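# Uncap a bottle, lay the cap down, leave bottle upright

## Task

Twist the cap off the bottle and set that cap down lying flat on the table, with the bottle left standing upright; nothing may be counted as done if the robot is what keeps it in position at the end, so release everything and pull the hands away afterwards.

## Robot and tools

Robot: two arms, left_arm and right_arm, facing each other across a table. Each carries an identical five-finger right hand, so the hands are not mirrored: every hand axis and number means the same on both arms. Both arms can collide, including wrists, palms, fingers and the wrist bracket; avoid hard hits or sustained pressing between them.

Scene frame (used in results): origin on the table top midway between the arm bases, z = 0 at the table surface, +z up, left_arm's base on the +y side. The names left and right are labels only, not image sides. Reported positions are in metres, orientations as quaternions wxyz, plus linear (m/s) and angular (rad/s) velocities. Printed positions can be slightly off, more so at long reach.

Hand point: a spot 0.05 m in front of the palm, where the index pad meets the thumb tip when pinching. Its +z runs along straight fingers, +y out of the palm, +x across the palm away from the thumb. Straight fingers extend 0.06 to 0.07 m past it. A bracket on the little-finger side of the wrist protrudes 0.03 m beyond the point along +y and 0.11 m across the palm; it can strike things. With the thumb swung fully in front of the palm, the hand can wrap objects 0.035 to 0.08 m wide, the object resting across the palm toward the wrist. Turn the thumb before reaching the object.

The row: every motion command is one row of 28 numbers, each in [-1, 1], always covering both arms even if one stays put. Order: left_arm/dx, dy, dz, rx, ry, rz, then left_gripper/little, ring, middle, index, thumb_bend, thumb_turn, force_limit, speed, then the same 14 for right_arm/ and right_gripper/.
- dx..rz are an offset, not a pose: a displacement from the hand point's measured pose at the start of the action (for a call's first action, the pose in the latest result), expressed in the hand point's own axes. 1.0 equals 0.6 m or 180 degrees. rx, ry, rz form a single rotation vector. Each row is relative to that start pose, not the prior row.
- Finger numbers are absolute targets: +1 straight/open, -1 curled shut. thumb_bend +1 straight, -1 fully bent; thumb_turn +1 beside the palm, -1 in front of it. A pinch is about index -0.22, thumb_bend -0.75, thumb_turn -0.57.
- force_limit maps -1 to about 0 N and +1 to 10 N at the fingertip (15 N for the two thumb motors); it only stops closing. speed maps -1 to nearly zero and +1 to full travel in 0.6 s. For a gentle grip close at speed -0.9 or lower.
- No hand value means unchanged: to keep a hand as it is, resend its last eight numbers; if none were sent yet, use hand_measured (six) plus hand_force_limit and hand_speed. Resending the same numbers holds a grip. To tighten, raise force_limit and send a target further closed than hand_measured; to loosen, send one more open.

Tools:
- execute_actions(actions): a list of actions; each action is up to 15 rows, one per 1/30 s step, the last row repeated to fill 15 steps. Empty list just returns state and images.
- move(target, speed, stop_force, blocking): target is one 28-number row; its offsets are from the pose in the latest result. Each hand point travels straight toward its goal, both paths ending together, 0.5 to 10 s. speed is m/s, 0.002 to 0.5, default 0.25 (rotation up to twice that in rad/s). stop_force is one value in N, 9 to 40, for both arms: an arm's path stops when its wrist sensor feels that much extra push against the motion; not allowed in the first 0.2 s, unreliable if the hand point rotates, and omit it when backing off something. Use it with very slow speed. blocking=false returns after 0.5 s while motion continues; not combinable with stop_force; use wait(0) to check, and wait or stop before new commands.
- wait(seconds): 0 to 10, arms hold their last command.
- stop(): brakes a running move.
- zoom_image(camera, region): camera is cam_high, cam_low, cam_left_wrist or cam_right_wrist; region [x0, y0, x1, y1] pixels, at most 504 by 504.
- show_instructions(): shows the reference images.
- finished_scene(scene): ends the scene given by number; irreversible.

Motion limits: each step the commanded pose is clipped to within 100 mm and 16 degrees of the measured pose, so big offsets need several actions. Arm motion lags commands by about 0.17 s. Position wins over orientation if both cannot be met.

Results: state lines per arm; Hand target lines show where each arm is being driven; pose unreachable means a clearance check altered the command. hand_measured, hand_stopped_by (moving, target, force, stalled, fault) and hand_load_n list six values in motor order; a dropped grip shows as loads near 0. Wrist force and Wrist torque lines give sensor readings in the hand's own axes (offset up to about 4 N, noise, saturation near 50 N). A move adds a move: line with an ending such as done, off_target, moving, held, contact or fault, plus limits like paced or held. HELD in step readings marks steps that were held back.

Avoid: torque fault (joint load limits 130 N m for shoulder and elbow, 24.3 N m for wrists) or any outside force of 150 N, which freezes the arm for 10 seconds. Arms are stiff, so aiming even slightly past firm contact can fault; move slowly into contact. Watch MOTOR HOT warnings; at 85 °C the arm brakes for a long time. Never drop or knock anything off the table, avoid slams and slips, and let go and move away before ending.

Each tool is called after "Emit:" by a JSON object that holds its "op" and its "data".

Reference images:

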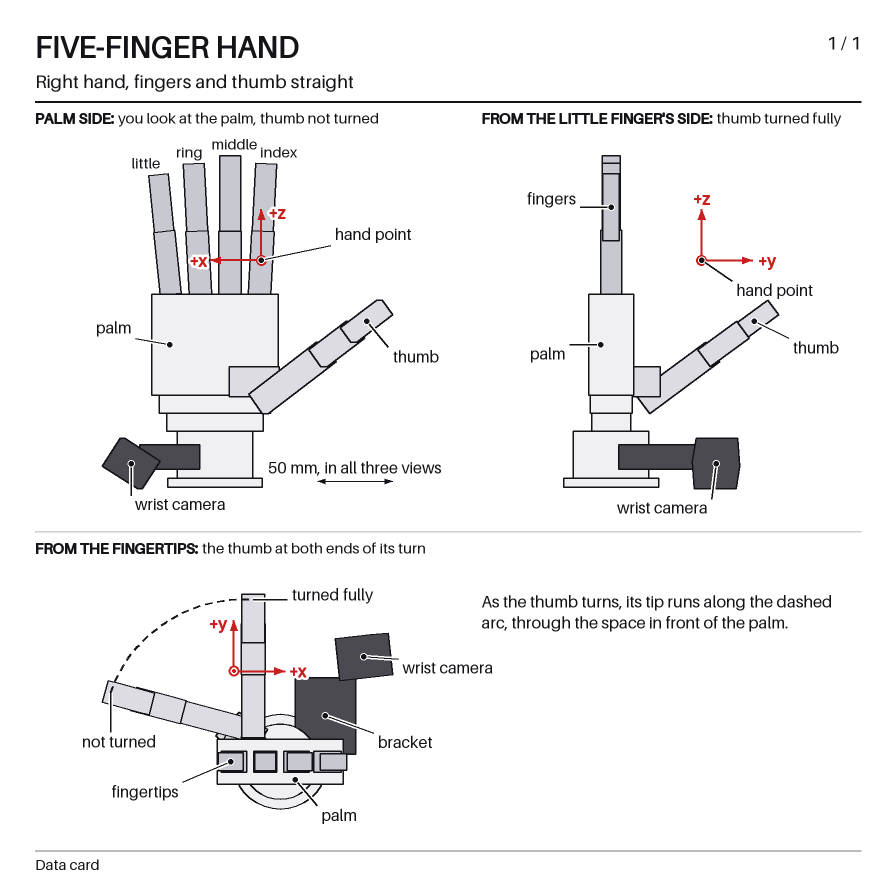

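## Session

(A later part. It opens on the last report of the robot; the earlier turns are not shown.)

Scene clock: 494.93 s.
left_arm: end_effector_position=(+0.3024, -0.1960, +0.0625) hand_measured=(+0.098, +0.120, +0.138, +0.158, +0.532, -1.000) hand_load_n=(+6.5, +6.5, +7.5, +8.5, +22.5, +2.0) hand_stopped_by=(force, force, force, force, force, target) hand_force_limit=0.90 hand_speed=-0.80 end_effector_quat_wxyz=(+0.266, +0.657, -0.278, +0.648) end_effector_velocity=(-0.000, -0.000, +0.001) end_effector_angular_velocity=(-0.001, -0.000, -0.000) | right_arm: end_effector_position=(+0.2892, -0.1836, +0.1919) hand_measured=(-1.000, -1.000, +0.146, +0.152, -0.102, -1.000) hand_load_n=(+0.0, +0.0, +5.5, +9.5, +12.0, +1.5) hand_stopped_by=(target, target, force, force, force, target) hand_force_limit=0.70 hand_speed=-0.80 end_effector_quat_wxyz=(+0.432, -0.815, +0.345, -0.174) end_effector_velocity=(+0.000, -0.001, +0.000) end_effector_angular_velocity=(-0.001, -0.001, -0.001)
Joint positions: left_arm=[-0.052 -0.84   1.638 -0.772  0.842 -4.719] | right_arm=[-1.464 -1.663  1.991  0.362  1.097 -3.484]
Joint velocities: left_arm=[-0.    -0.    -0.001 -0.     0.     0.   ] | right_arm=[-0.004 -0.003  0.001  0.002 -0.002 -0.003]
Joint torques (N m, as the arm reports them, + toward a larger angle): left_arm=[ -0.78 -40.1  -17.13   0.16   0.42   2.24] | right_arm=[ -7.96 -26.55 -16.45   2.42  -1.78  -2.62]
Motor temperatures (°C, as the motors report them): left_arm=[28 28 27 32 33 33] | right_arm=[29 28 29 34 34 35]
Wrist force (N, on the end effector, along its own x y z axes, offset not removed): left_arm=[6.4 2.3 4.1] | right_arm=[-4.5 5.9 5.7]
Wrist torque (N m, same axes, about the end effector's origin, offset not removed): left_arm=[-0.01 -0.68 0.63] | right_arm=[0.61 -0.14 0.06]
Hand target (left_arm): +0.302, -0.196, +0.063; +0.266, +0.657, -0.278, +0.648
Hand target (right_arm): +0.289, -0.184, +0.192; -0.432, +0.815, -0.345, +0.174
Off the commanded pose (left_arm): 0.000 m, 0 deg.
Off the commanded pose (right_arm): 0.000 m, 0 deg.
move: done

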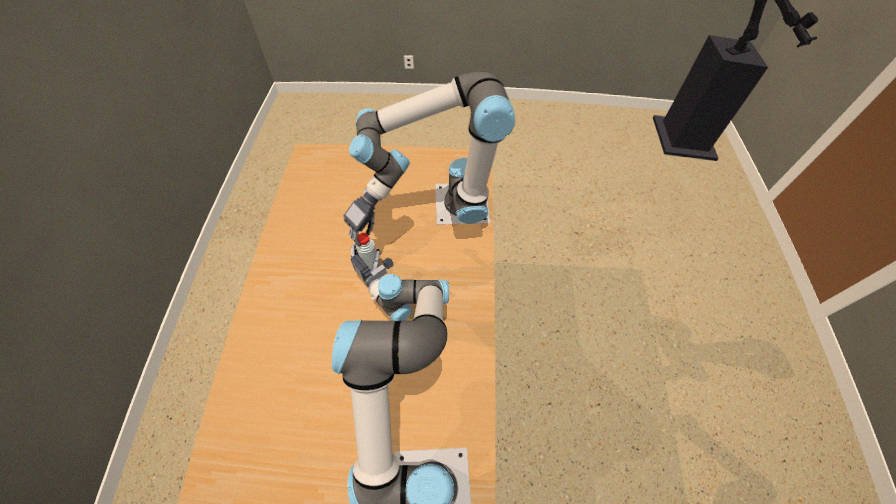

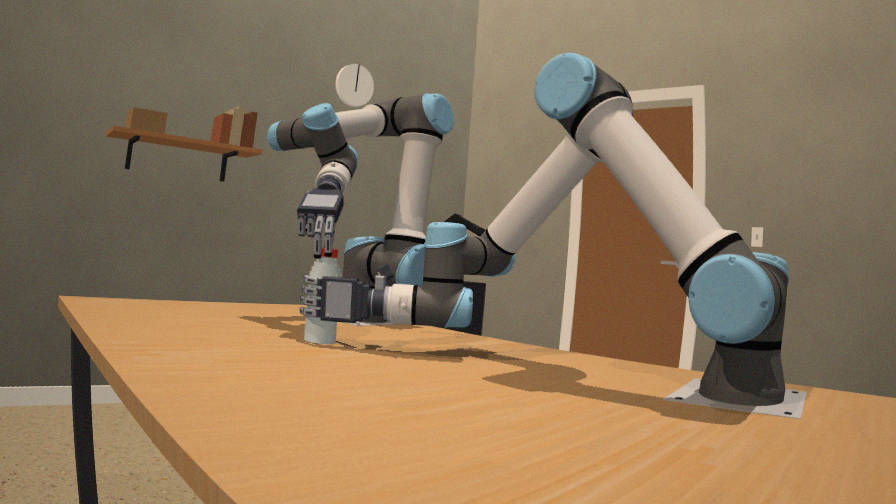

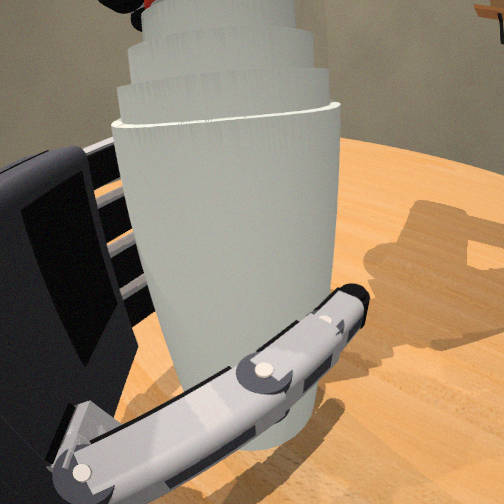

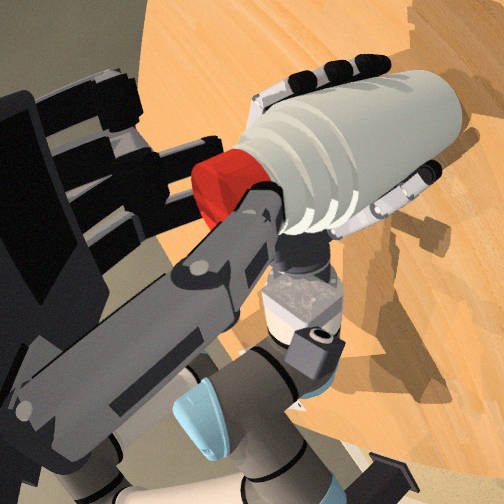

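Emit:
{"op": "move", "data": {"target": [0,0,0,0,0,0,-0.9,-0.9,-0.9,-0.9,-1,-1,0.9,-0.8, -0.0018,0.0014,-0.0029,0,-0.1133,-0.0797,-1,-1,-0.7,-0.7,-0.5,-1,0.7,-0.8], "speed": 0.1}}

Emit:
{"op": "zoom_image", "data": {"camera": "cam_low", "region": [280,190,380,290]}}

Scene clock: 504.43 s.
left_arm: end_effector_position=(+0.3024, -0.1960, +0.0625) hand_measured=(+0.096, +0.120, +0.138, +0.158, +0.532, -1.000) hand_load_n=(+0.5, +2.5, +6.0, +9.5, +22.5, +2.5) hand_stopped_by=(force, force, force, force, force, target) hand_force_limit=0.90 hand_speed=-0.80 end_effector_quat_wxyz=(+0.266, +0.657, -0.278, +0.648) end_effector_velocity=(-0.000, +0.001, -0.001) end_effector_angular_velocity=(+0.003, +0.000, -0.000) | right_arm: end_effector_position=(+0.2870, -0.1842, +0.1920) hand_measured=(-1.000, -1.000, +0.146, +0.152, -0.102, -1.000) hand_load_n=(+0.0, +0.0, +5.0, +7.0, +11.0, -4.0) hand_stopped_by=(target, target, force, force, force, target) hand_force_limit=0.70 hand_speed=-0.80 end_effector_quat_wxyz=(+0.461, -0.869, +0.160, -0.080) end_effector_velocity=(-0.000, +0.000, -0.000) end_effector_angular_velocity=(-0.001, +0.001, +0.013)
Joint positions: left_arm=[-0.052 -0.84   1.638 -0.772  0.842 -4.719] | right_arm=[-1.595 -1.484  1.882  0.628  0.717 -4.026]
Joint velocities: left_arm=[ 0.    -0.     0.002  0.001  0.    -0.   ] | right_arm=[-0.001  0.008 -0.005  0.012 -0.007 -0.019]
Joint torques (N m, as the arm reports them, + toward a larger angle): left_arm=[ -1.08 -40.27  -9.58   0.07  -1.77   2.32] | right_arm=[ -2.26  -9.68 -19.56   5.86  -4.68  -1.8 ]
Motor temperatures (°C, as the motors report them): left_arm=[28 28 27 32 33 33] | right_arm=[29 28 29 34 34 35]
Wrist force (N, on the end effector, along its own x y z axes, offset not removed): left_arm=[7.7 -2.3 -13.3] | right_arm=[10.0 1.0 -6.2]
Wrist torque (N m, same axes, about the end effector's origin, offset not removed): left_arm=[-0.34 0.72 0.31] | right_arm=[0.23 0.15 -0.12]
Hand target (left_arm): +0.302, -0.196, +0.063; +0.266, +0.657, -0.278, +0.648
Hand target (right_arm): +0.287, -0.184, +0.192; -0.461, +0.869, -0.159, +0.080
Off the commanded pose (left_arm): 0.000 m, 0 deg.
Off the commanded pose (right_arm): 0.000 m, 0 deg.
move: done

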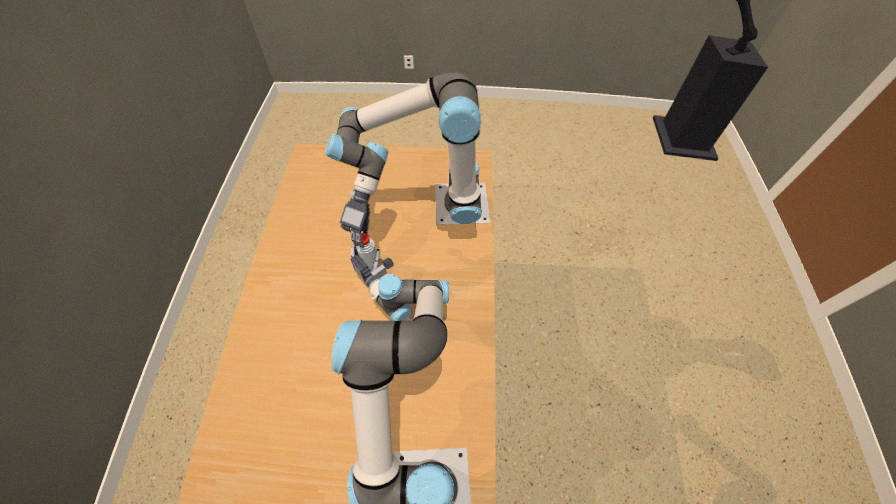

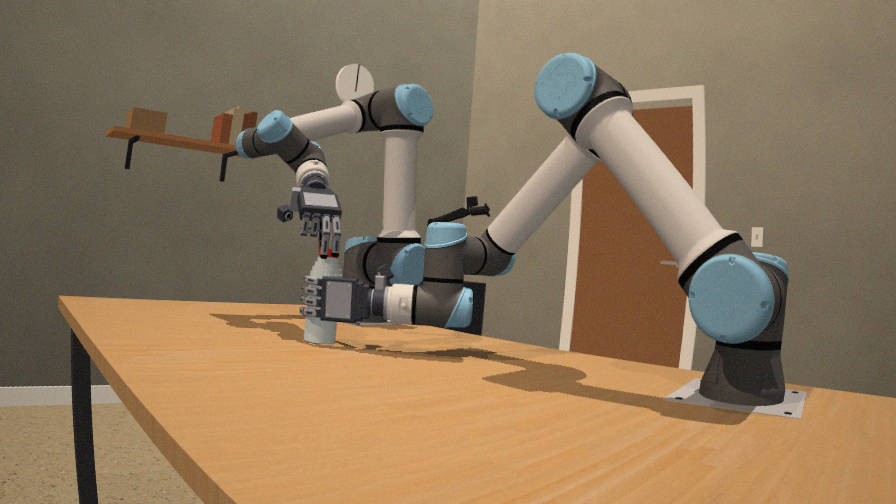

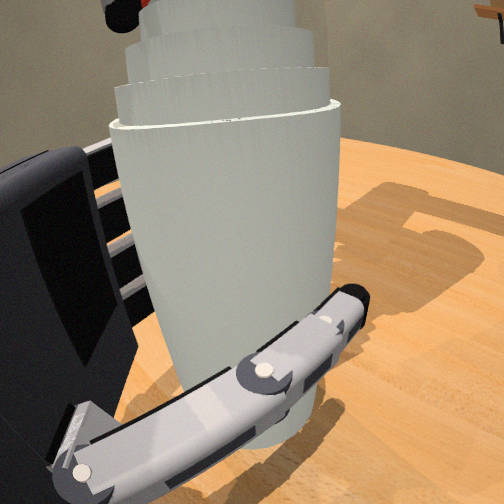

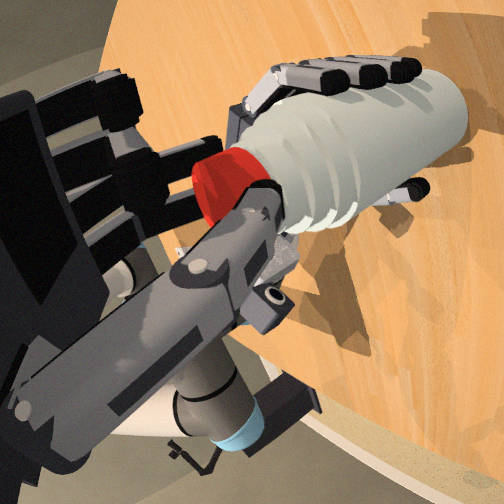

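Region (280, 190, 380, 290) of cam_low's 896x504 image, scaled by 5.040, with more detail than that image has.

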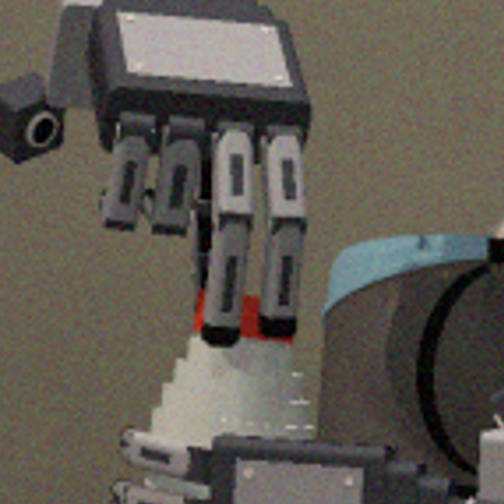

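Emit:
{"op": "execute_actions", "data": {"actions": [[[0,0,0,0,0,0,-0.9,-0.9,-0.9,-0.9,-1,-1,0.9,-0.8, 0.001,0,0,0,0,0,-1,-1,0.45,0.45,0.65,-1,0.7,1]]]}}

Emit:
{"op": "move", "data": {"target": [0,0,0,0,0,0,-0.9,-0.9,-0.9,-0.9,-1,-1,0.9,-0.8, 0.0088,-0.0031,0.0059,0,0.3173,0.2232,-1,-1,0.45,0.45,0.65,-1,0.7,1], "speed": 0.3}}

Emit:
{"op": "zoom_image", "data": {"camera": "cam_low", "region": [280,190,380,290]}}

Emit:
{"op": "zoom_image", "data": {"camera": "cam_high", "region": [340,210,400,260]}}

Scene clock: 512.87 s.
left_arm: end_effector_position=(+0.3024, -0.1960, +0.0625) hand_measured=(+0.098, +0.120, +0.138, +0.158, +0.532, -1.000) hand_load_n=(+3.0, +5.0, +8.0, +10.5, +21.5, +1.0) hand_stopped_by=(force, force, force, force, force, target) hand_force_limit=0.90 hand_speed=-0.80 end_effector_quat_wxyz=(+0.266, +0.657, -0.278, +0.648) end_effector_velocity=(-0.000, +0.000, -0.000) end_effector_angular_velocity=(+0.000, +0.000, -0.000) | right_arm: end_effector_position=(+0.2876, -0.1844, +0.1920) hand_measured=(-1.000, -1.000, +0.450, +0.450, +0.650, -1.000) hand_load_n=(+0.0, +0.0, +0.0, +0.0, +0.0, +0.0) hand_stopped_by=(target, target, target, target, moving, target) hand_force_limit=0.70 hand_speed=1.00 end_effector_quat_wxyz=(+0.461, -0.869, +0.160, -0.080) end_effector_velocity=(+0.000, +0.000, -0.000) end_effector_angular_velocity=(+0.001, -0.000, +0.001)
Joint positions: left_arm=[-0.052 -0.84   1.638 -0.772  0.842 -4.719] | right_arm=[-1.595 -1.482  1.881  0.629  0.716 -4.027]
Joint velocities: left_arm=[-0.  0.  0. -0.  0. -0.] | right_arm=[-0.     0.001  0.    -0.001 -0.001 -0.   ]
Joint torques (N m, as the arm reports them, + toward a larger angle): left_arm=[ -0.95 -41.92 -10.02   0.12   1.18   2.29] | right_arm=[ -6.03 -11.78 -25.16  -0.97   1.26   2.03]
Motor temperatures (°C, as the motors report them): left_arm=[28 28 27 32 33 33] | right_arm=[29 28 29 34 34 35]
Wrist force (N, on the end effector, along its own x y z axes, offset not removed): left_arm=[4.7 -2.6 -0.5] | right_arm=[-1.1 1.9 -0.9]
Wrist torque (N m, same axes, about the end effector's origin, offset not removed): left_arm=[-0.25 0.02 0.23] | right_arm=[0.35 0.23 -0.10]
Hand target (left_arm): +0.302, -0.196, +0.063; +0.266, +0.657, -0.278, +0.648
Hand target (right_arm): +0.288, -0.184, +0.192; -0.461, +0.869, -0.160, +0.080
Off the commanded pose (left_arm): 0.000 m, 0 deg.
Off the commanded pose (right_arm): 0.000 m, 0 deg.
Step readings (end_effector_position):
0: left_arm (+0.3024, -0.1960, +0.0625) | right_arm (+0.2870, -0.1842, +0.1920)
1: left_arm (+0.3024, -0.1960, +0.0625) | right_arm (+0.2870, -0.1842, +0.1920)
2: left_arm (+0.3024, -0.1960, +0.0625) | right_arm (+0.2871, -0.1842, +0.1920)
4: left_arm (+0.3024, -0.1960, +0.0625) | right_arm (+0.2872, -0.1843, +0.1920)
8: left_arm (+0.3024, -0.1960, +0.0625) | right_arm (+0.2874, -0.1843, +0.1920)
15: end_effector_position above

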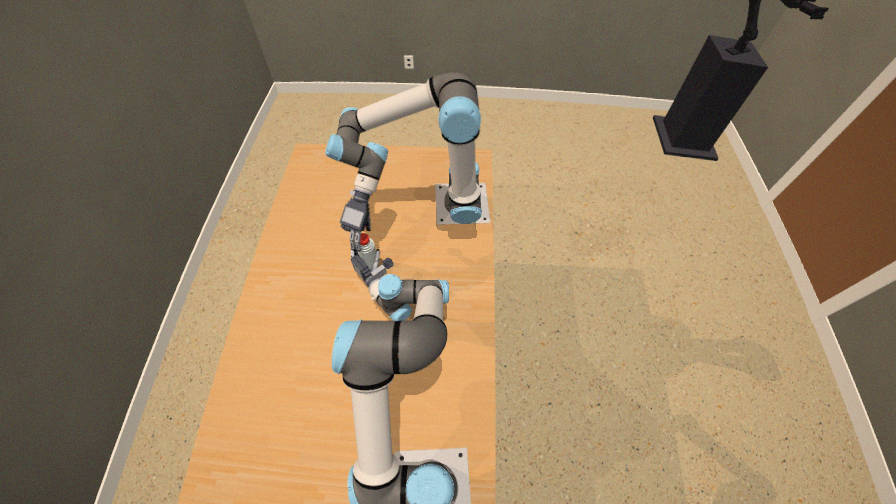

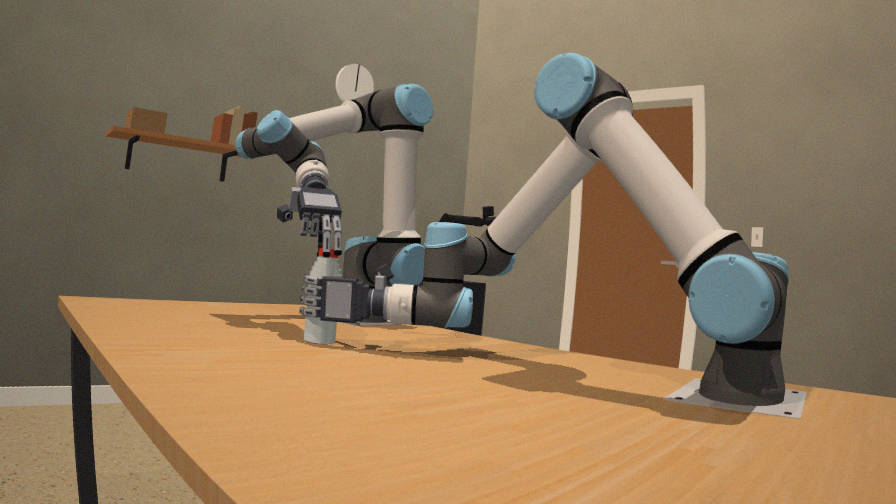

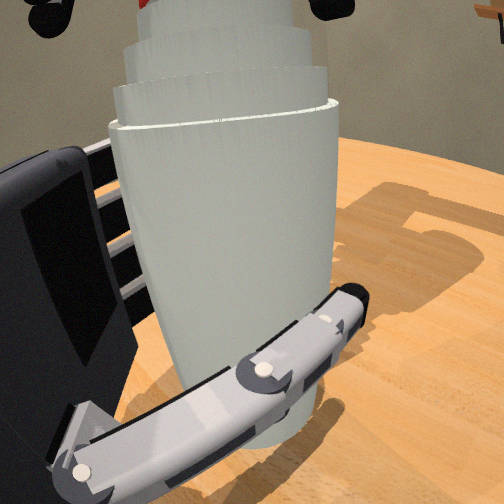

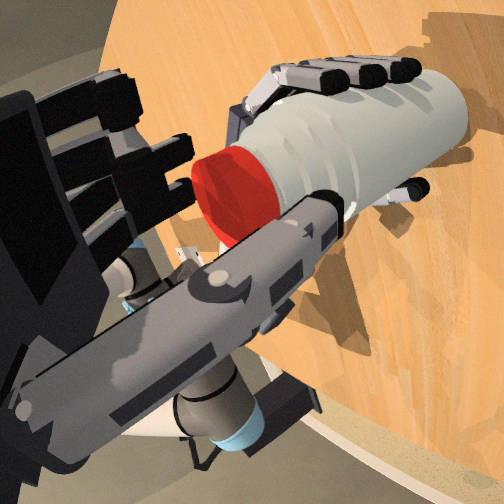

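Scene clock: 515.50 s.
left_arm: end_effector_position=(+0.3024, -0.1960, +0.0625) hand_measured=(+0.098, +0.120, +0.138, +0.158, +0.532, -1.000) hand_load_n=(+3.0, +5.0, +8.0, +10.5, +21.5, +1.0) hand_stopped_by=(force, force, force, force, force, target) hand_force_limit=0.90 hand_speed=-0.80 end_effector_quat_wxyz=(+0.266, +0.657, -0.278, +0.648) end_effector_velocity=(+0.000, +0.000, -0.001) end_effector_angular_velocity=(+0.001, +0.000, -0.000) | right_arm: end_effector_position=(+0.2938, -0.1824, +0.1919) hand_measured=(-1.000, -1.000, +0.450, +0.450, +0.650, -1.000) hand_load_n=(+0.0, +0.0, +0.0, +0.0, +0.0, +0.0) hand_stopped_by=(target, target, target, target, target, target) hand_force_limit=0.70 hand_speed=1.00 end_effector_quat_wxyz=(+0.330, -0.623, +0.633, -0.320) end_effector_velocity=(+0.001, +0.001, +0.001) end_effector_angular_velocity=(-0.000, +0.000, -0.012)
Joint positions: left_arm=[-0.052 -0.84   1.638 -0.772  0.842 -4.719] | right_arm=[-1.016 -1.547  1.878  0.39   2.082 -2.712]
Joint velocities: left_arm=[ 0.     0.001  0.    -0.     0.     0.   ] | right_arm=[ 0.006  0.007 -0.008  0.008  0.013  0.014]
Joint torques (N m, as the arm reports them, + toward a larger angle): left_arm=[ -0.77 -39.79  -9.06   0.    -0.22   2.24] | right_arm=[ 10.97  -9.09 -26.59   2.74   2.66   1.55]
Motor temperatures (°C, as the motors report them): left_arm=[28 28 27 32 33 33] | right_arm=[29 28 29 34 34 35]
Wrist force (N, on the end effector, along its own x y z axes, offset not removed): left_arm=[1.2 -2.0 0.8] | right_arm=[-0.3 2.5 -4.5]
Wrist torque (N m, same axes, about the end effector's origin, offset not removed): left_arm=[-0.20 0.38 -0.16] | right_arm=[0.77 0.03 0.11]
Hand target (left_arm): +0.302, -0.196, +0.063; +0.266, +0.657, -0.278, +0.648
Hand target (right_arm): +0.294, -0.182, +0.192; -0.330, +0.622, -0.633, +0.321
Off the commanded pose (left_arm): 0.000 m, 0 deg.
Off the commanded pose (right_arm): 0.000 m, 0 deg.
move: done

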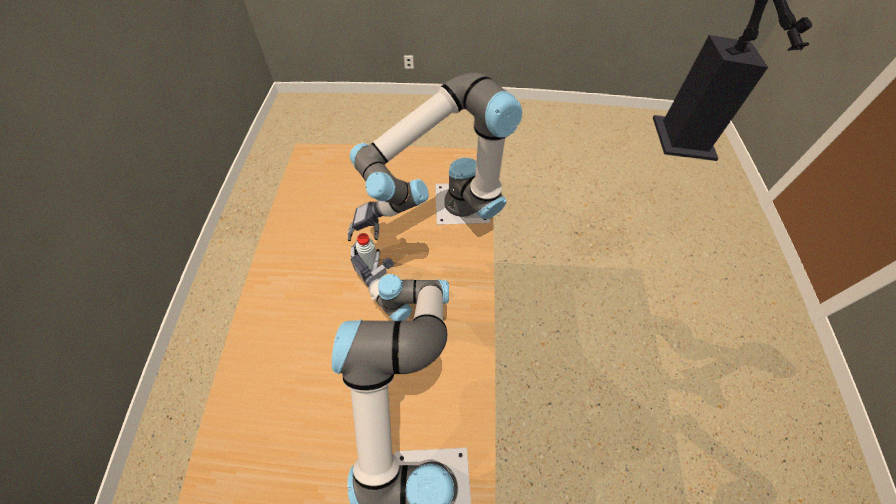

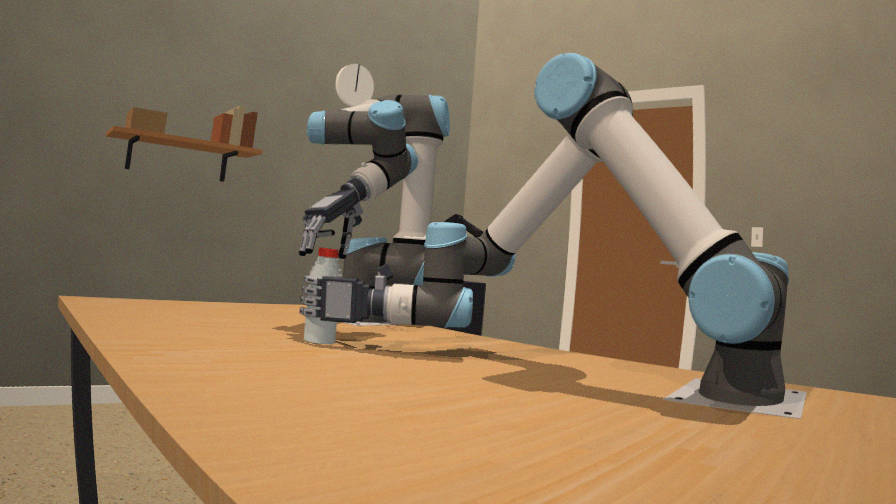

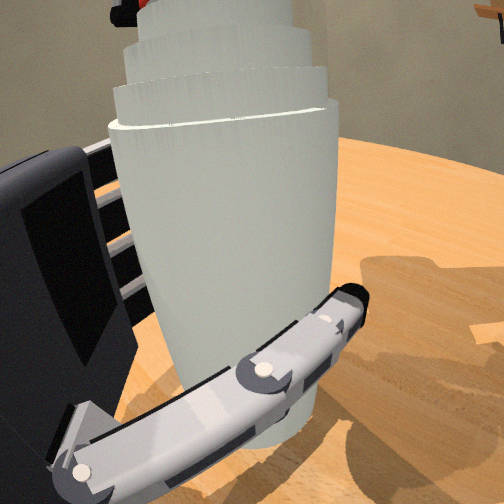

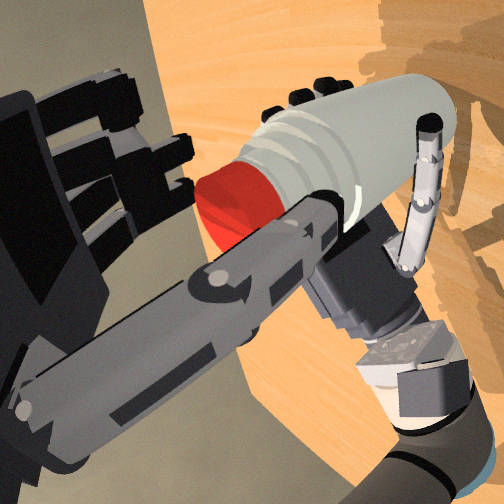

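Region (280, 190, 380, 290) of cam_low's 896x504 image, scaled by 5.040, with more detail than that image has.

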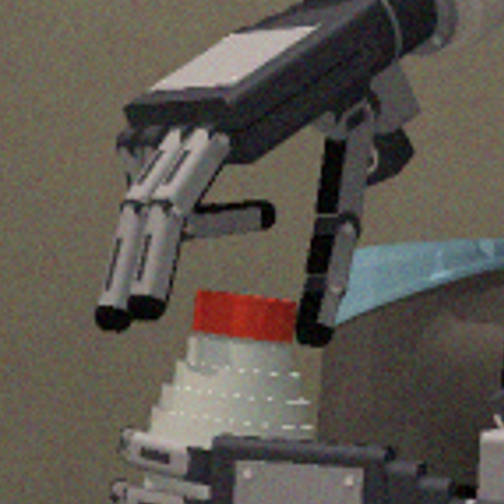

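Region (340, 210, 400, 260) of cam_high's 896x504 image, scaled by 8.400, with more detail than that image has.

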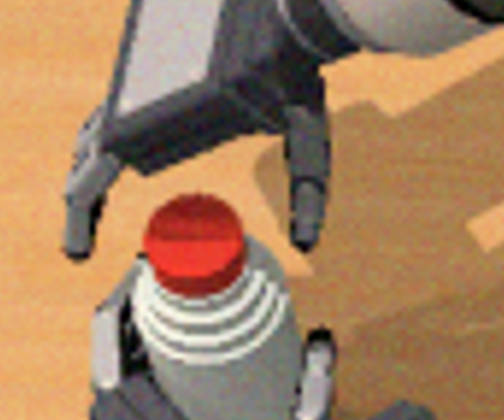

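Emit:
{"op": "execute_actions", "data": {"actions": [[[0,0,0,0,0,0,-0.9,-0.9,-0.9,-0.9,-1,-1,0.9,-0.8, -0.0067,0.001,-0.0014,0,0,0,-1,-1,0.3,0.3,0.1,-1,0.7,0.5]],[[0,0,0,0,0,0,-0.9,-0.9,-0.9,-0.9,-1,-1,0.9,-0.8, -0.0,0,0,0,0,0,-1,-1,0.3,0.3,-0.5,-1,0.0,-0.5]],[[0,0,0,0,0,0,-0.9,-0.9,-0.9,-0.9,-1,-1,0.9,-0.8, -0.0,0,0,0,0,0,-1,-1,-0.7,-0.7,-0.5,-1,0.0,-0.7]],[[0,0,0,0,0,0,-0.9,-0.9,-0.9,-0.9,-1,-1,0.9,-0.8, -0.0,0,0,0,0,0,-1,-1,-0.8,-0.8,-0.6,-1,0.7,-0.8]]]}}

Emit:
{"op": "zoom_image", "data": {"camera": "cam_low", "region": [280,190,380,290]}}

Emit:
{"op": "zoom_image", "data": {"camera": "cam_high", "region": [340,210,400,260]}}

Scene clock: 531.53 s.
left_arm: end_effector_position=(+0.3024, -0.1960, +0.0625) hand_measured=(+0.098, +0.120, +0.138, +0.158, +0.532, -1.000) hand_load_n=(+2.5, +4.5, +7.5, +10.0, +22.0, +1.0) hand_stopped_by=(force, force, force, force, force, target) hand_force_limit=0.90 hand_speed=-0.80 end_effector_quat_wxyz=(+0.266, +0.657, -0.278, +0.648) end_effector_velocity=(-0.000, +0.000, -0.001) end_effector_angular_velocity=(+0.001, +0.000, -0.000) | right_arm: end_effector_position=(+0.2928, -0.1784, +0.1920) hand_measured=(-1.000, -1.000, +0.118, +0.134, -0.068, -1.000) hand_load_n=(+0.0, +0.0, +9.0, +9.5, +14.0, +0.0) hand_stopped_by=(target, target, force, force, force, target) hand_force_limit=0.70 hand_speed=-0.80 end_effector_quat_wxyz=(+0.330, -0.623, +0.633, -0.320) end_effector_velocity=(+0.000, -0.000, +0.000) end_effector_angular_velocity=(+0.000, -0.001, -0.001)
Joint positions: left_arm=[-0.052 -0.84   1.638 -0.772  0.842 -4.719] | right_arm=[-1.004 -1.538  1.87   0.394  2.091 -2.703]
Joint velocities: left_arm=[-0.     0.001  0.     0.    -0.    -0.   ] | right_arm=[-0.    -0.     0.    -0.     0.001  0.   ]
Joint torques (N m, as the arm reports them, + toward a larger angle): left_arm=[ -0.57 -40.83  -9.18  -0.27  -0.55   2.21] | right_arm=[  2.67 -15.76 -20.02  -0.43   1.02   0.68]
Motor temperatures (°C, as the motors report them): left_arm=[28 28 27 32 33 33] | right_arm=[29 28 29 34 34 35]
Wrist force (N, on the end effector, along its own x y z axes, offset not removed): left_arm=[4.8 0.1 -5.1] | right_arm=[2.2 -0.7 2.0]
Wrist torque (N m, same axes, about the end effector's origin, offset not removed): left_arm=[0.00 -0.01 0.27] | right_arm=[0.05 -0.10 0.09]
Hand target (left_arm): +0.302, -0.196, +0.063; +0.266, +0.657, -0.278, +0.648
Hand target (right_arm): +0.293, -0.178, +0.192; -0.330, +0.623, -0.633, +0.320
Off the commanded pose (left_arm): 0.000 m, 0 deg.
Off the commanded pose (right_arm): 0.000 m, 0 deg.
Step readings (end_effector_position; steps 1 to 15: 1st action; 16 to 30: 2nd action; 31 to 45: 3rd action; 46 to 60: 4th action):
0: left_arm (+0.3024, -0.1960, +0.0625) | right_arm (+0.2938, -0.1823, +0.1919)
1: left_arm (+0.3024, -0.1960, +0.0625) | right_arm (+0.2938, -0.1822, +0.1919)
2: left_arm (+0.3024, -0.1960, +0.0625) | right_arm (+0.2936, -0.1815, +0.1919)
4: left_arm (+0.3024, -0.1960, +0.0625) | right_arm (+0.2933, -0.1802, +0.1920)
8: left_arm (+0.3024, -0.1960, +0.0625) | right_arm (+0.2930, -0.1789, +0.1920)
15: left_arm (+0.3024, -0.1960, +0.0625) | right_arm (+0.2928, -0.1784, +0.1920)
16: left_arm (+0.3024, -0.1960, +0.0625) | right_arm (+0.2928, -0.1784, +0.1920)
17: left_arm (+0.3024, -0.1960, +0.0625) | right_arm (+0.2928, -0.1784, +0.1920)
19: left_arm (+0.3024, -0.1960, +0.0625) | right_arm (+0.2928, -0.1784, +0.1920)
23: left_arm (+0.3024, -0.1960, +0.0625) | right_arm (+0.2928, -0.1784, +0.1920)
30: left_arm (+0.3024, -0.1960, +0.0625) | right_arm (+0.2928, -0.1784, +0.1920)
31: left_arm (+0.3024, -0.1960, +0.0625) | right_arm (+0.2928, -0.1784, +0.1920)
32: left_arm (+0.3024, -0.1960, +0.0625) | right_arm (+0.2928, -0.1784, +0.1920)
34: left_arm (+0.3024, -0.1960, +0.0625) | right_arm (+0.2928, -0.1784, +0.1920)
38: left_arm (+0.3024, -0.1960, +0.0625) | right_arm (+0.2928, -0.1784, +0.1920)
45: left_arm (+0.3024, -0.1960, +0.0625) | right_arm (+0.2928, -0.1784, +0.1920)
46: left_arm (+0.3024, -0.1960, +0.0625) | right_arm (+0.2928, -0.1784, +0.1920)
47: left_arm (+0.3024, -0.1960, +0.0625) | right_arm (+0.2928, -0.1784, +0.1920)
49: left_arm (+0.3024, -0.1960, +0.0625) | right_arm (+0.2928, -0.1784, +0.1920)
53: left_arm (+0.3024, -0.1960, +0.0625) | right_arm (+0.2928, -0.1784, +0.1920)
60: end_effector_position above

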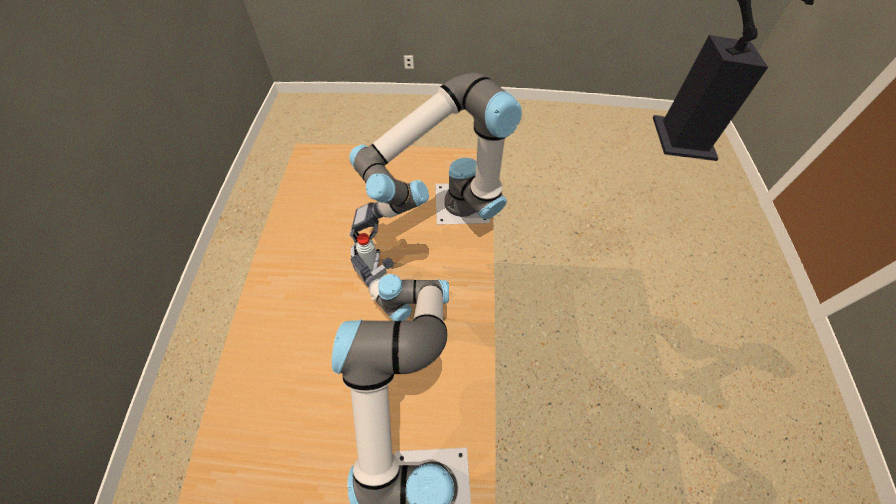

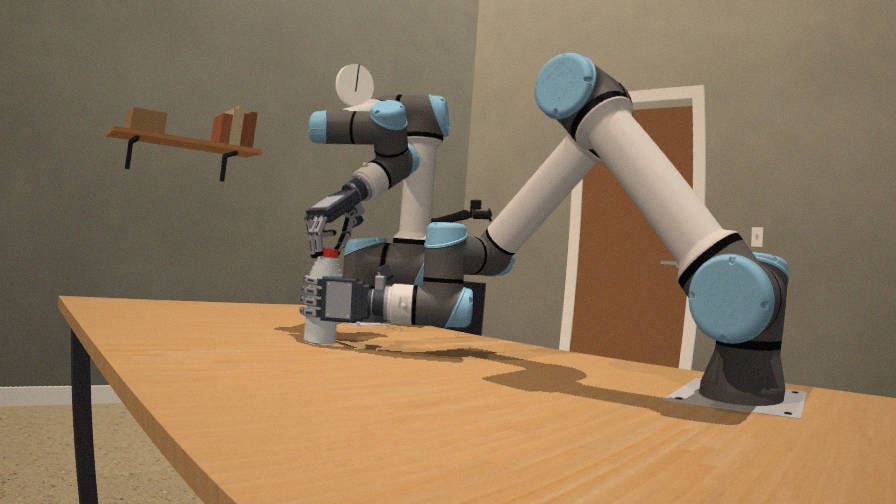

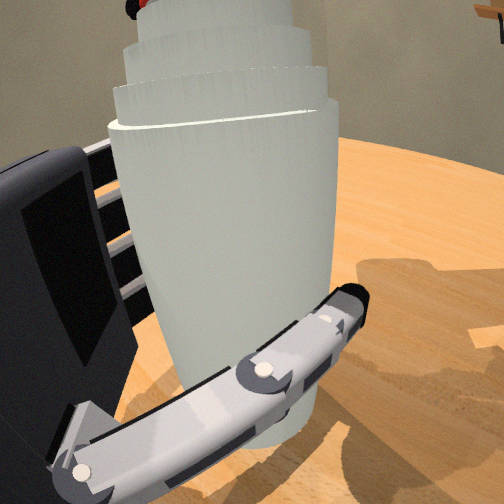

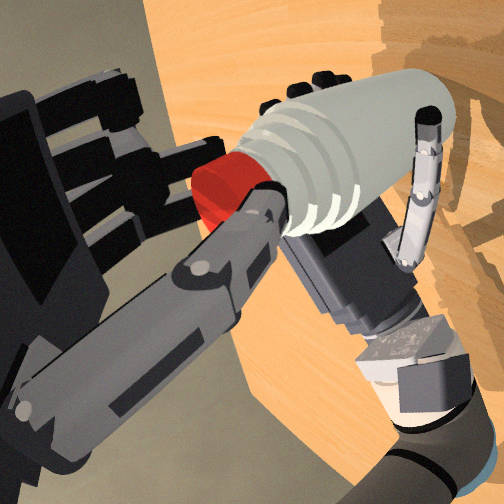

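Region (280, 190, 380, 290) of cam_low's 896x504 image, scaled by 5.040, with more detail than that image has.

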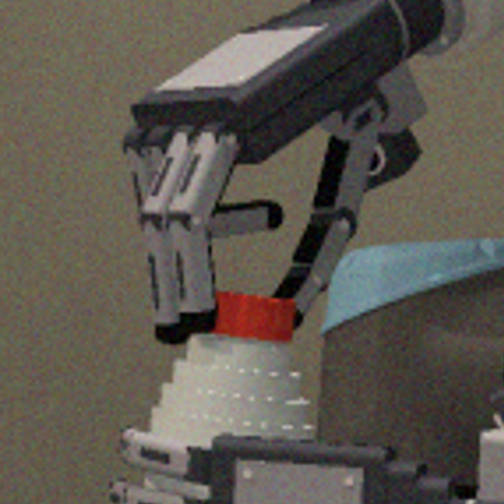

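Region (340, 210, 400, 260) of cam_high's 896x504 image, scaled by 8.400, with more detail than that image has.

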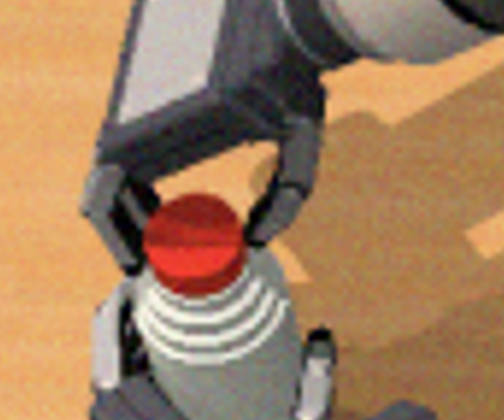

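Emit:
{"op": "move", "data": {"target": [0,0,0,0,0,0,-0.9,-0.9,-0.9,-0.9,-1,-1,0.9,-0.8, 0.0045,0.0018,-0.0068,0,-0.3173,-0.2232,-1,-1,-0.8,-0.8,-0.6,-1,0.7,-0.8], "speed": 0.2}}

Emit:
{"op": "execute_actions", "data": {"actions": [[[0,0,0,0,0,0,-0.9,-0.9,-0.9,-0.9,-1,-1,0.9,-0.8, 0,0,0,0,0,0,-1,-1,0.45,0.45,0.5,-1,0.7,1]]]}}

Emit:
{"op": "zoom_image", "data": {"camera": "cam_low", "region": [280,190,380,290]}}

Scene clock: 541.00 s.
left_arm: end_effector_position=(+0.3024, -0.1960, +0.0625) hand_measured=(+0.096, +0.120, +0.138, +0.158, +0.532, -1.000) hand_load_n=(+0.0, +1.5, +6.5, +10.5, +21.5, +1.0) hand_stopped_by=(force, force, force, force, force, target) hand_force_limit=0.90 hand_speed=-0.80 end_effector_quat_wxyz=(+0.266, +0.657, -0.278, +0.648) end_effector_velocity=(-0.000, +0.000, +0.000) end_effector_angular_velocity=(-0.000, +0.000, -0.000) | right_arm: end_effector_position=(+0.2889, -0.1812, +0.1930) hand_measured=(-1.000, -1.000, +0.118, +0.134, -0.068, -1.000) hand_load_n=(+0.0, +0.0, +6.5, +6.5, +12.5, -3.5) hand_stopped_by=(target, target, force, force, force, target) hand_force_limit=0.70 hand_speed=-0.80 end_effector_quat_wxyz=(+0.461, -0.869, +0.160, -0.080) end_effector_velocity=(+0.001, -0.000, +0.000) end_effector_angular_velocity=(-0.002, -0.001, +0.014)
Joint positions: left_arm=[-0.052 -0.84   1.638 -0.772  0.842 -4.719] | right_arm=[-1.586 -1.479  1.872  0.624  0.721 -4.014]
Joint velocities: left_arm=[-0.    -0.     0.001 -0.001  0.    -0.   ] | right_arm=[-0.002  0.008 -0.008  0.015 -0.007 -0.022]
Joint torques (N m, as the arm reports them, + toward a larger angle): left_arm=[ -1.   -39.76 -10.26  -0.04   0.53   2.18] | right_arm=[  0.07 -10.92 -19.14   5.83  -4.38  -1.61]
Motor temperatures (°C, as the motors report them): left_arm=[28 28 27 32 33 33] | right_arm=[29 28 29 34 34 35]
Wrist force (N, on the end effector, along its own x y z axes, offset not removed): left_arm=[4.7 -4.2 -13.7] | right_arm=[7.5 -0.5 -7.8]
Wrist torque (N m, same axes, about the end effector's origin, offset not removed): left_arm=[-0.56 1.34 0.14] | right_arm=[0.22 0.60 -0.31]
Hand target (left_arm): +0.302, -0.196, +0.063; +0.266, +0.657, -0.278, +0.648
Hand target (right_arm): +0.289, -0.181, +0.193; -0.461, +0.869, -0.159, +0.080
Off the commanded pose (left_arm): 0.000 m, 0 deg.
Off the commanded pose (right_arm): 0.000 m, 0 deg.
move: done

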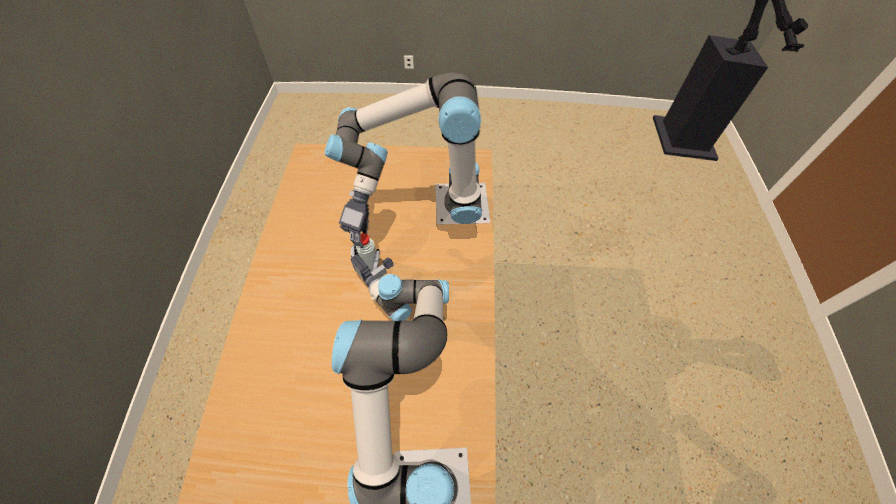

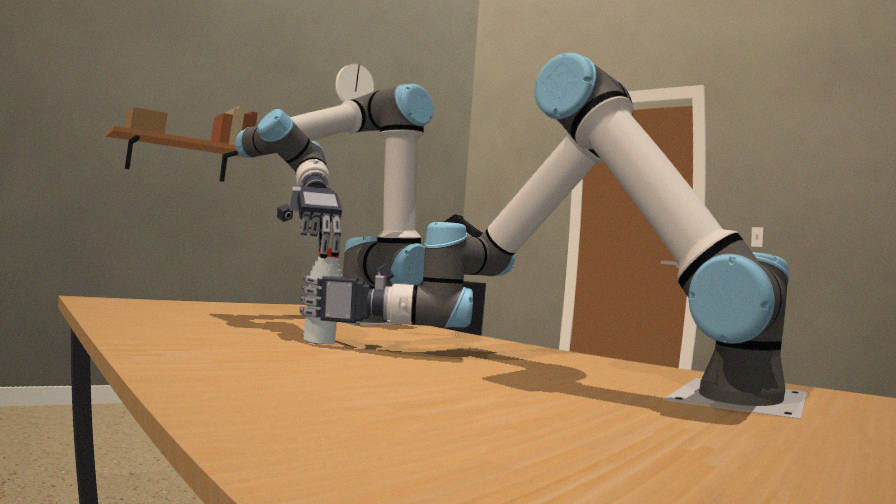

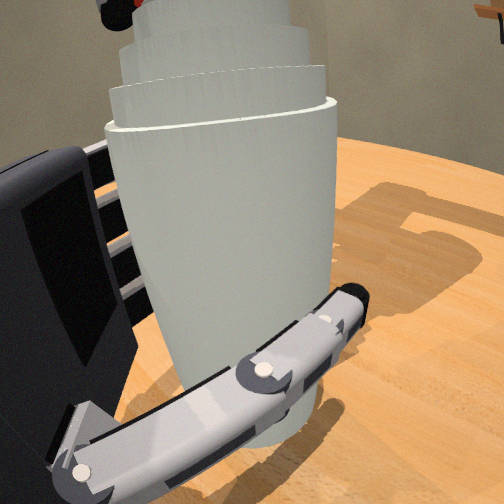

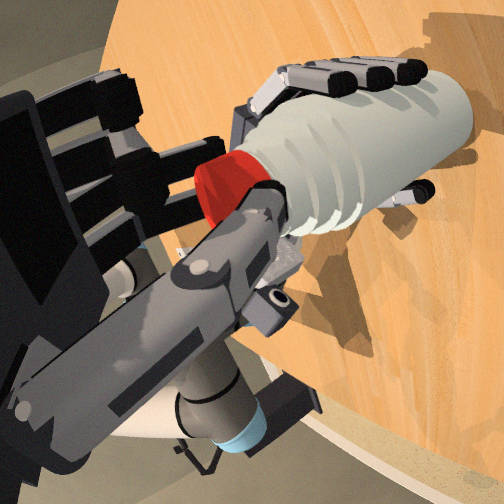

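Scene clock: 541.50 s.
left_arm: end_effector_position=(+0.3024, -0.1960, +0.0625) hand_measured=(+0.096, +0.120, +0.138, +0.158, +0.532, -1.000) hand_load_n=(+1.5, +4.5, +8.0, +11.0, +20.5, -1.0) hand_stopped_by=(force, force, force, force, force, target) hand_force_limit=0.90 hand_speed=-0.80 end_effector_quat_wxyz=(+0.266, +0.657, -0.278, +0.648) end_effector_velocity=(-0.000, -0.001, +0.002) end_effector_angular_velocity=(-0.003, -0.000, -0.000) | right_arm: end_effector_position=(+0.2890, -0.1813, +0.1930) hand_measured=(-1.000, -1.000, +0.450, +0.450, +0.500, -1.000) hand_load_n=(+0.0, +0.0, +0.0, +0.0, +0.0, +0.0) hand_stopped_by=(target, target, target, target, target, target) hand_force_limit=0.70 hand_speed=1.00 end_effector_quat_wxyz=(+0.461, -0.869, +0.160, -0.080) end_effector_velocity=(+0.001, +0.000, +0.001) end_effector_angular_velocity=(+0.000, -0.002, +0.000)
Joint positions: left_arm=[-0.052 -0.84   1.638 -0.772  0.842 -4.719] | right_arm=[-1.586 -1.479  1.872  0.624  0.721 -4.014]
Joint velocities: left_arm=[-0.    -0.001 -0.001 -0.001 -0.    -0.   ] | right_arm=[ 0.    -0.001 -0.002  0.    -0.    -0.   ]
Joint torques (N m, as the arm reports them, + toward a larger angle): left_arm=[ -0.36 -39.94  -9.98   0.07   0.35   2.35] | right_arm=[  5.86 -30.83 -11.01  -1.11   1.16   1.99]
Motor temperatures (°C, as the motors report them): left_arm=[28 28 27 32 33 33] | right_arm=[29 28 29 34 34 35]
Wrist force (N, on the end effector, along its own x y z axes, offset not removed): left_arm=[3.7 -0.5 2.0] | right_arm=[-4.8 1.1 -2.3]
Wrist torque (N m, same axes, about the end effector's origin, offset not removed): left_arm=[-0.23 -0.09 0.15] | right_arm=[0.39 0.78 -0.41]
Hand target (left_arm): +0.302, -0.196, +0.063; +0.266, +0.657, -0.278, +0.648
Hand target (right_arm): +0.289, -0.181, +0.193; -0.461, +0.869, -0.160, +0.080
Off the commanded pose (left_arm): 0.000 m, 0 deg.
Off the commanded pose (right_arm): 0.000 m, 0 deg.
Step readings (end_effector_position):
0: left_arm (+0.3024, -0.1960, +0.0625) | right_arm (+0.2889, -0.1812, +0.1930)
1: left_arm (+0.3024, -0.1960, +0.0625) | right_arm (+0.2889, -0.1812, +0.1930)
2: left_arm (+0.3024, -0.1960, +0.0625) | right_arm (+0.2889, -0.1812, +0.1930)
4: left_arm (+0.3024, -0.1960, +0.0625) | right_arm (+0.2889, -0.1812, +0.1931)
8: left_arm (+0.3024, -0.1960, +0.0625) | right_arm (+0.2889, -0.1812, +0.1930)
15: end_effector_position above

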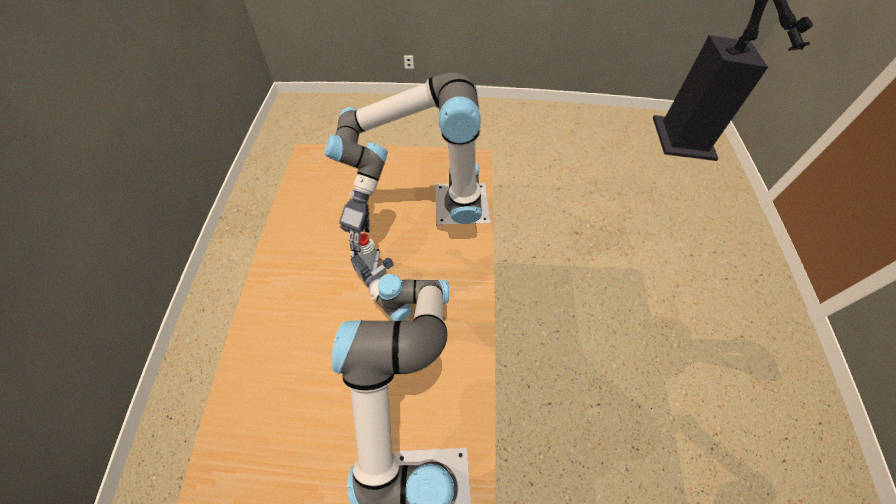

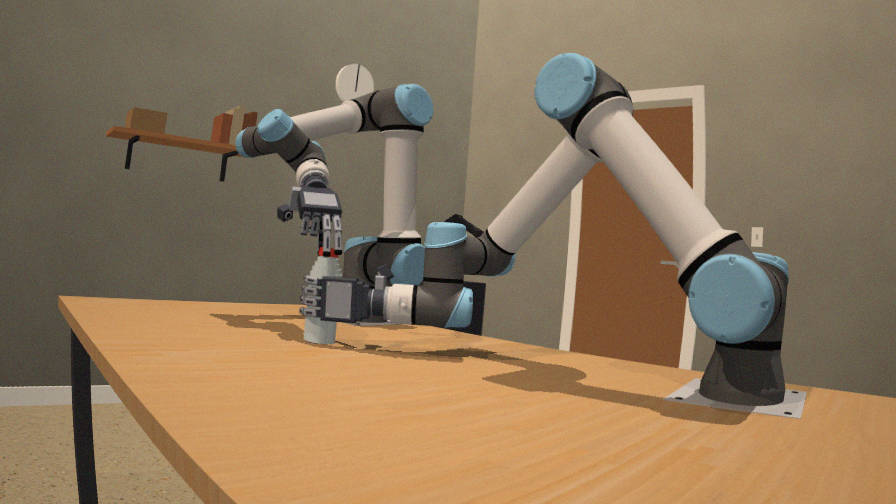

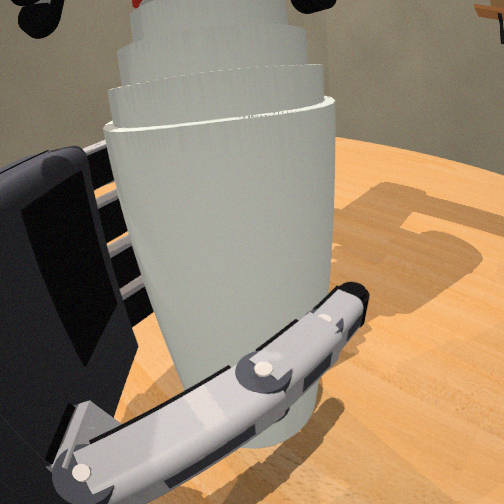

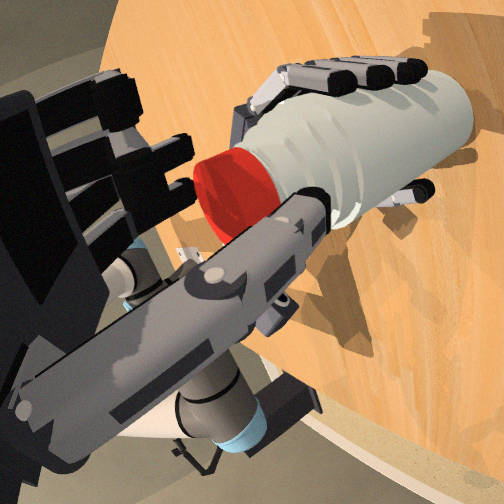

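Region (280, 190, 380, 290) of cam_low's 896x504 image, scaled by 5.040, with more detail than that image has.

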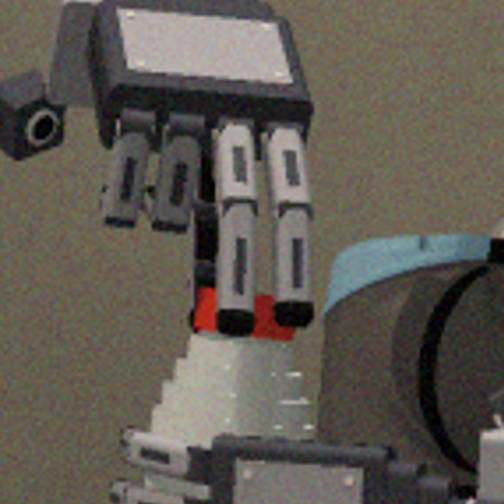

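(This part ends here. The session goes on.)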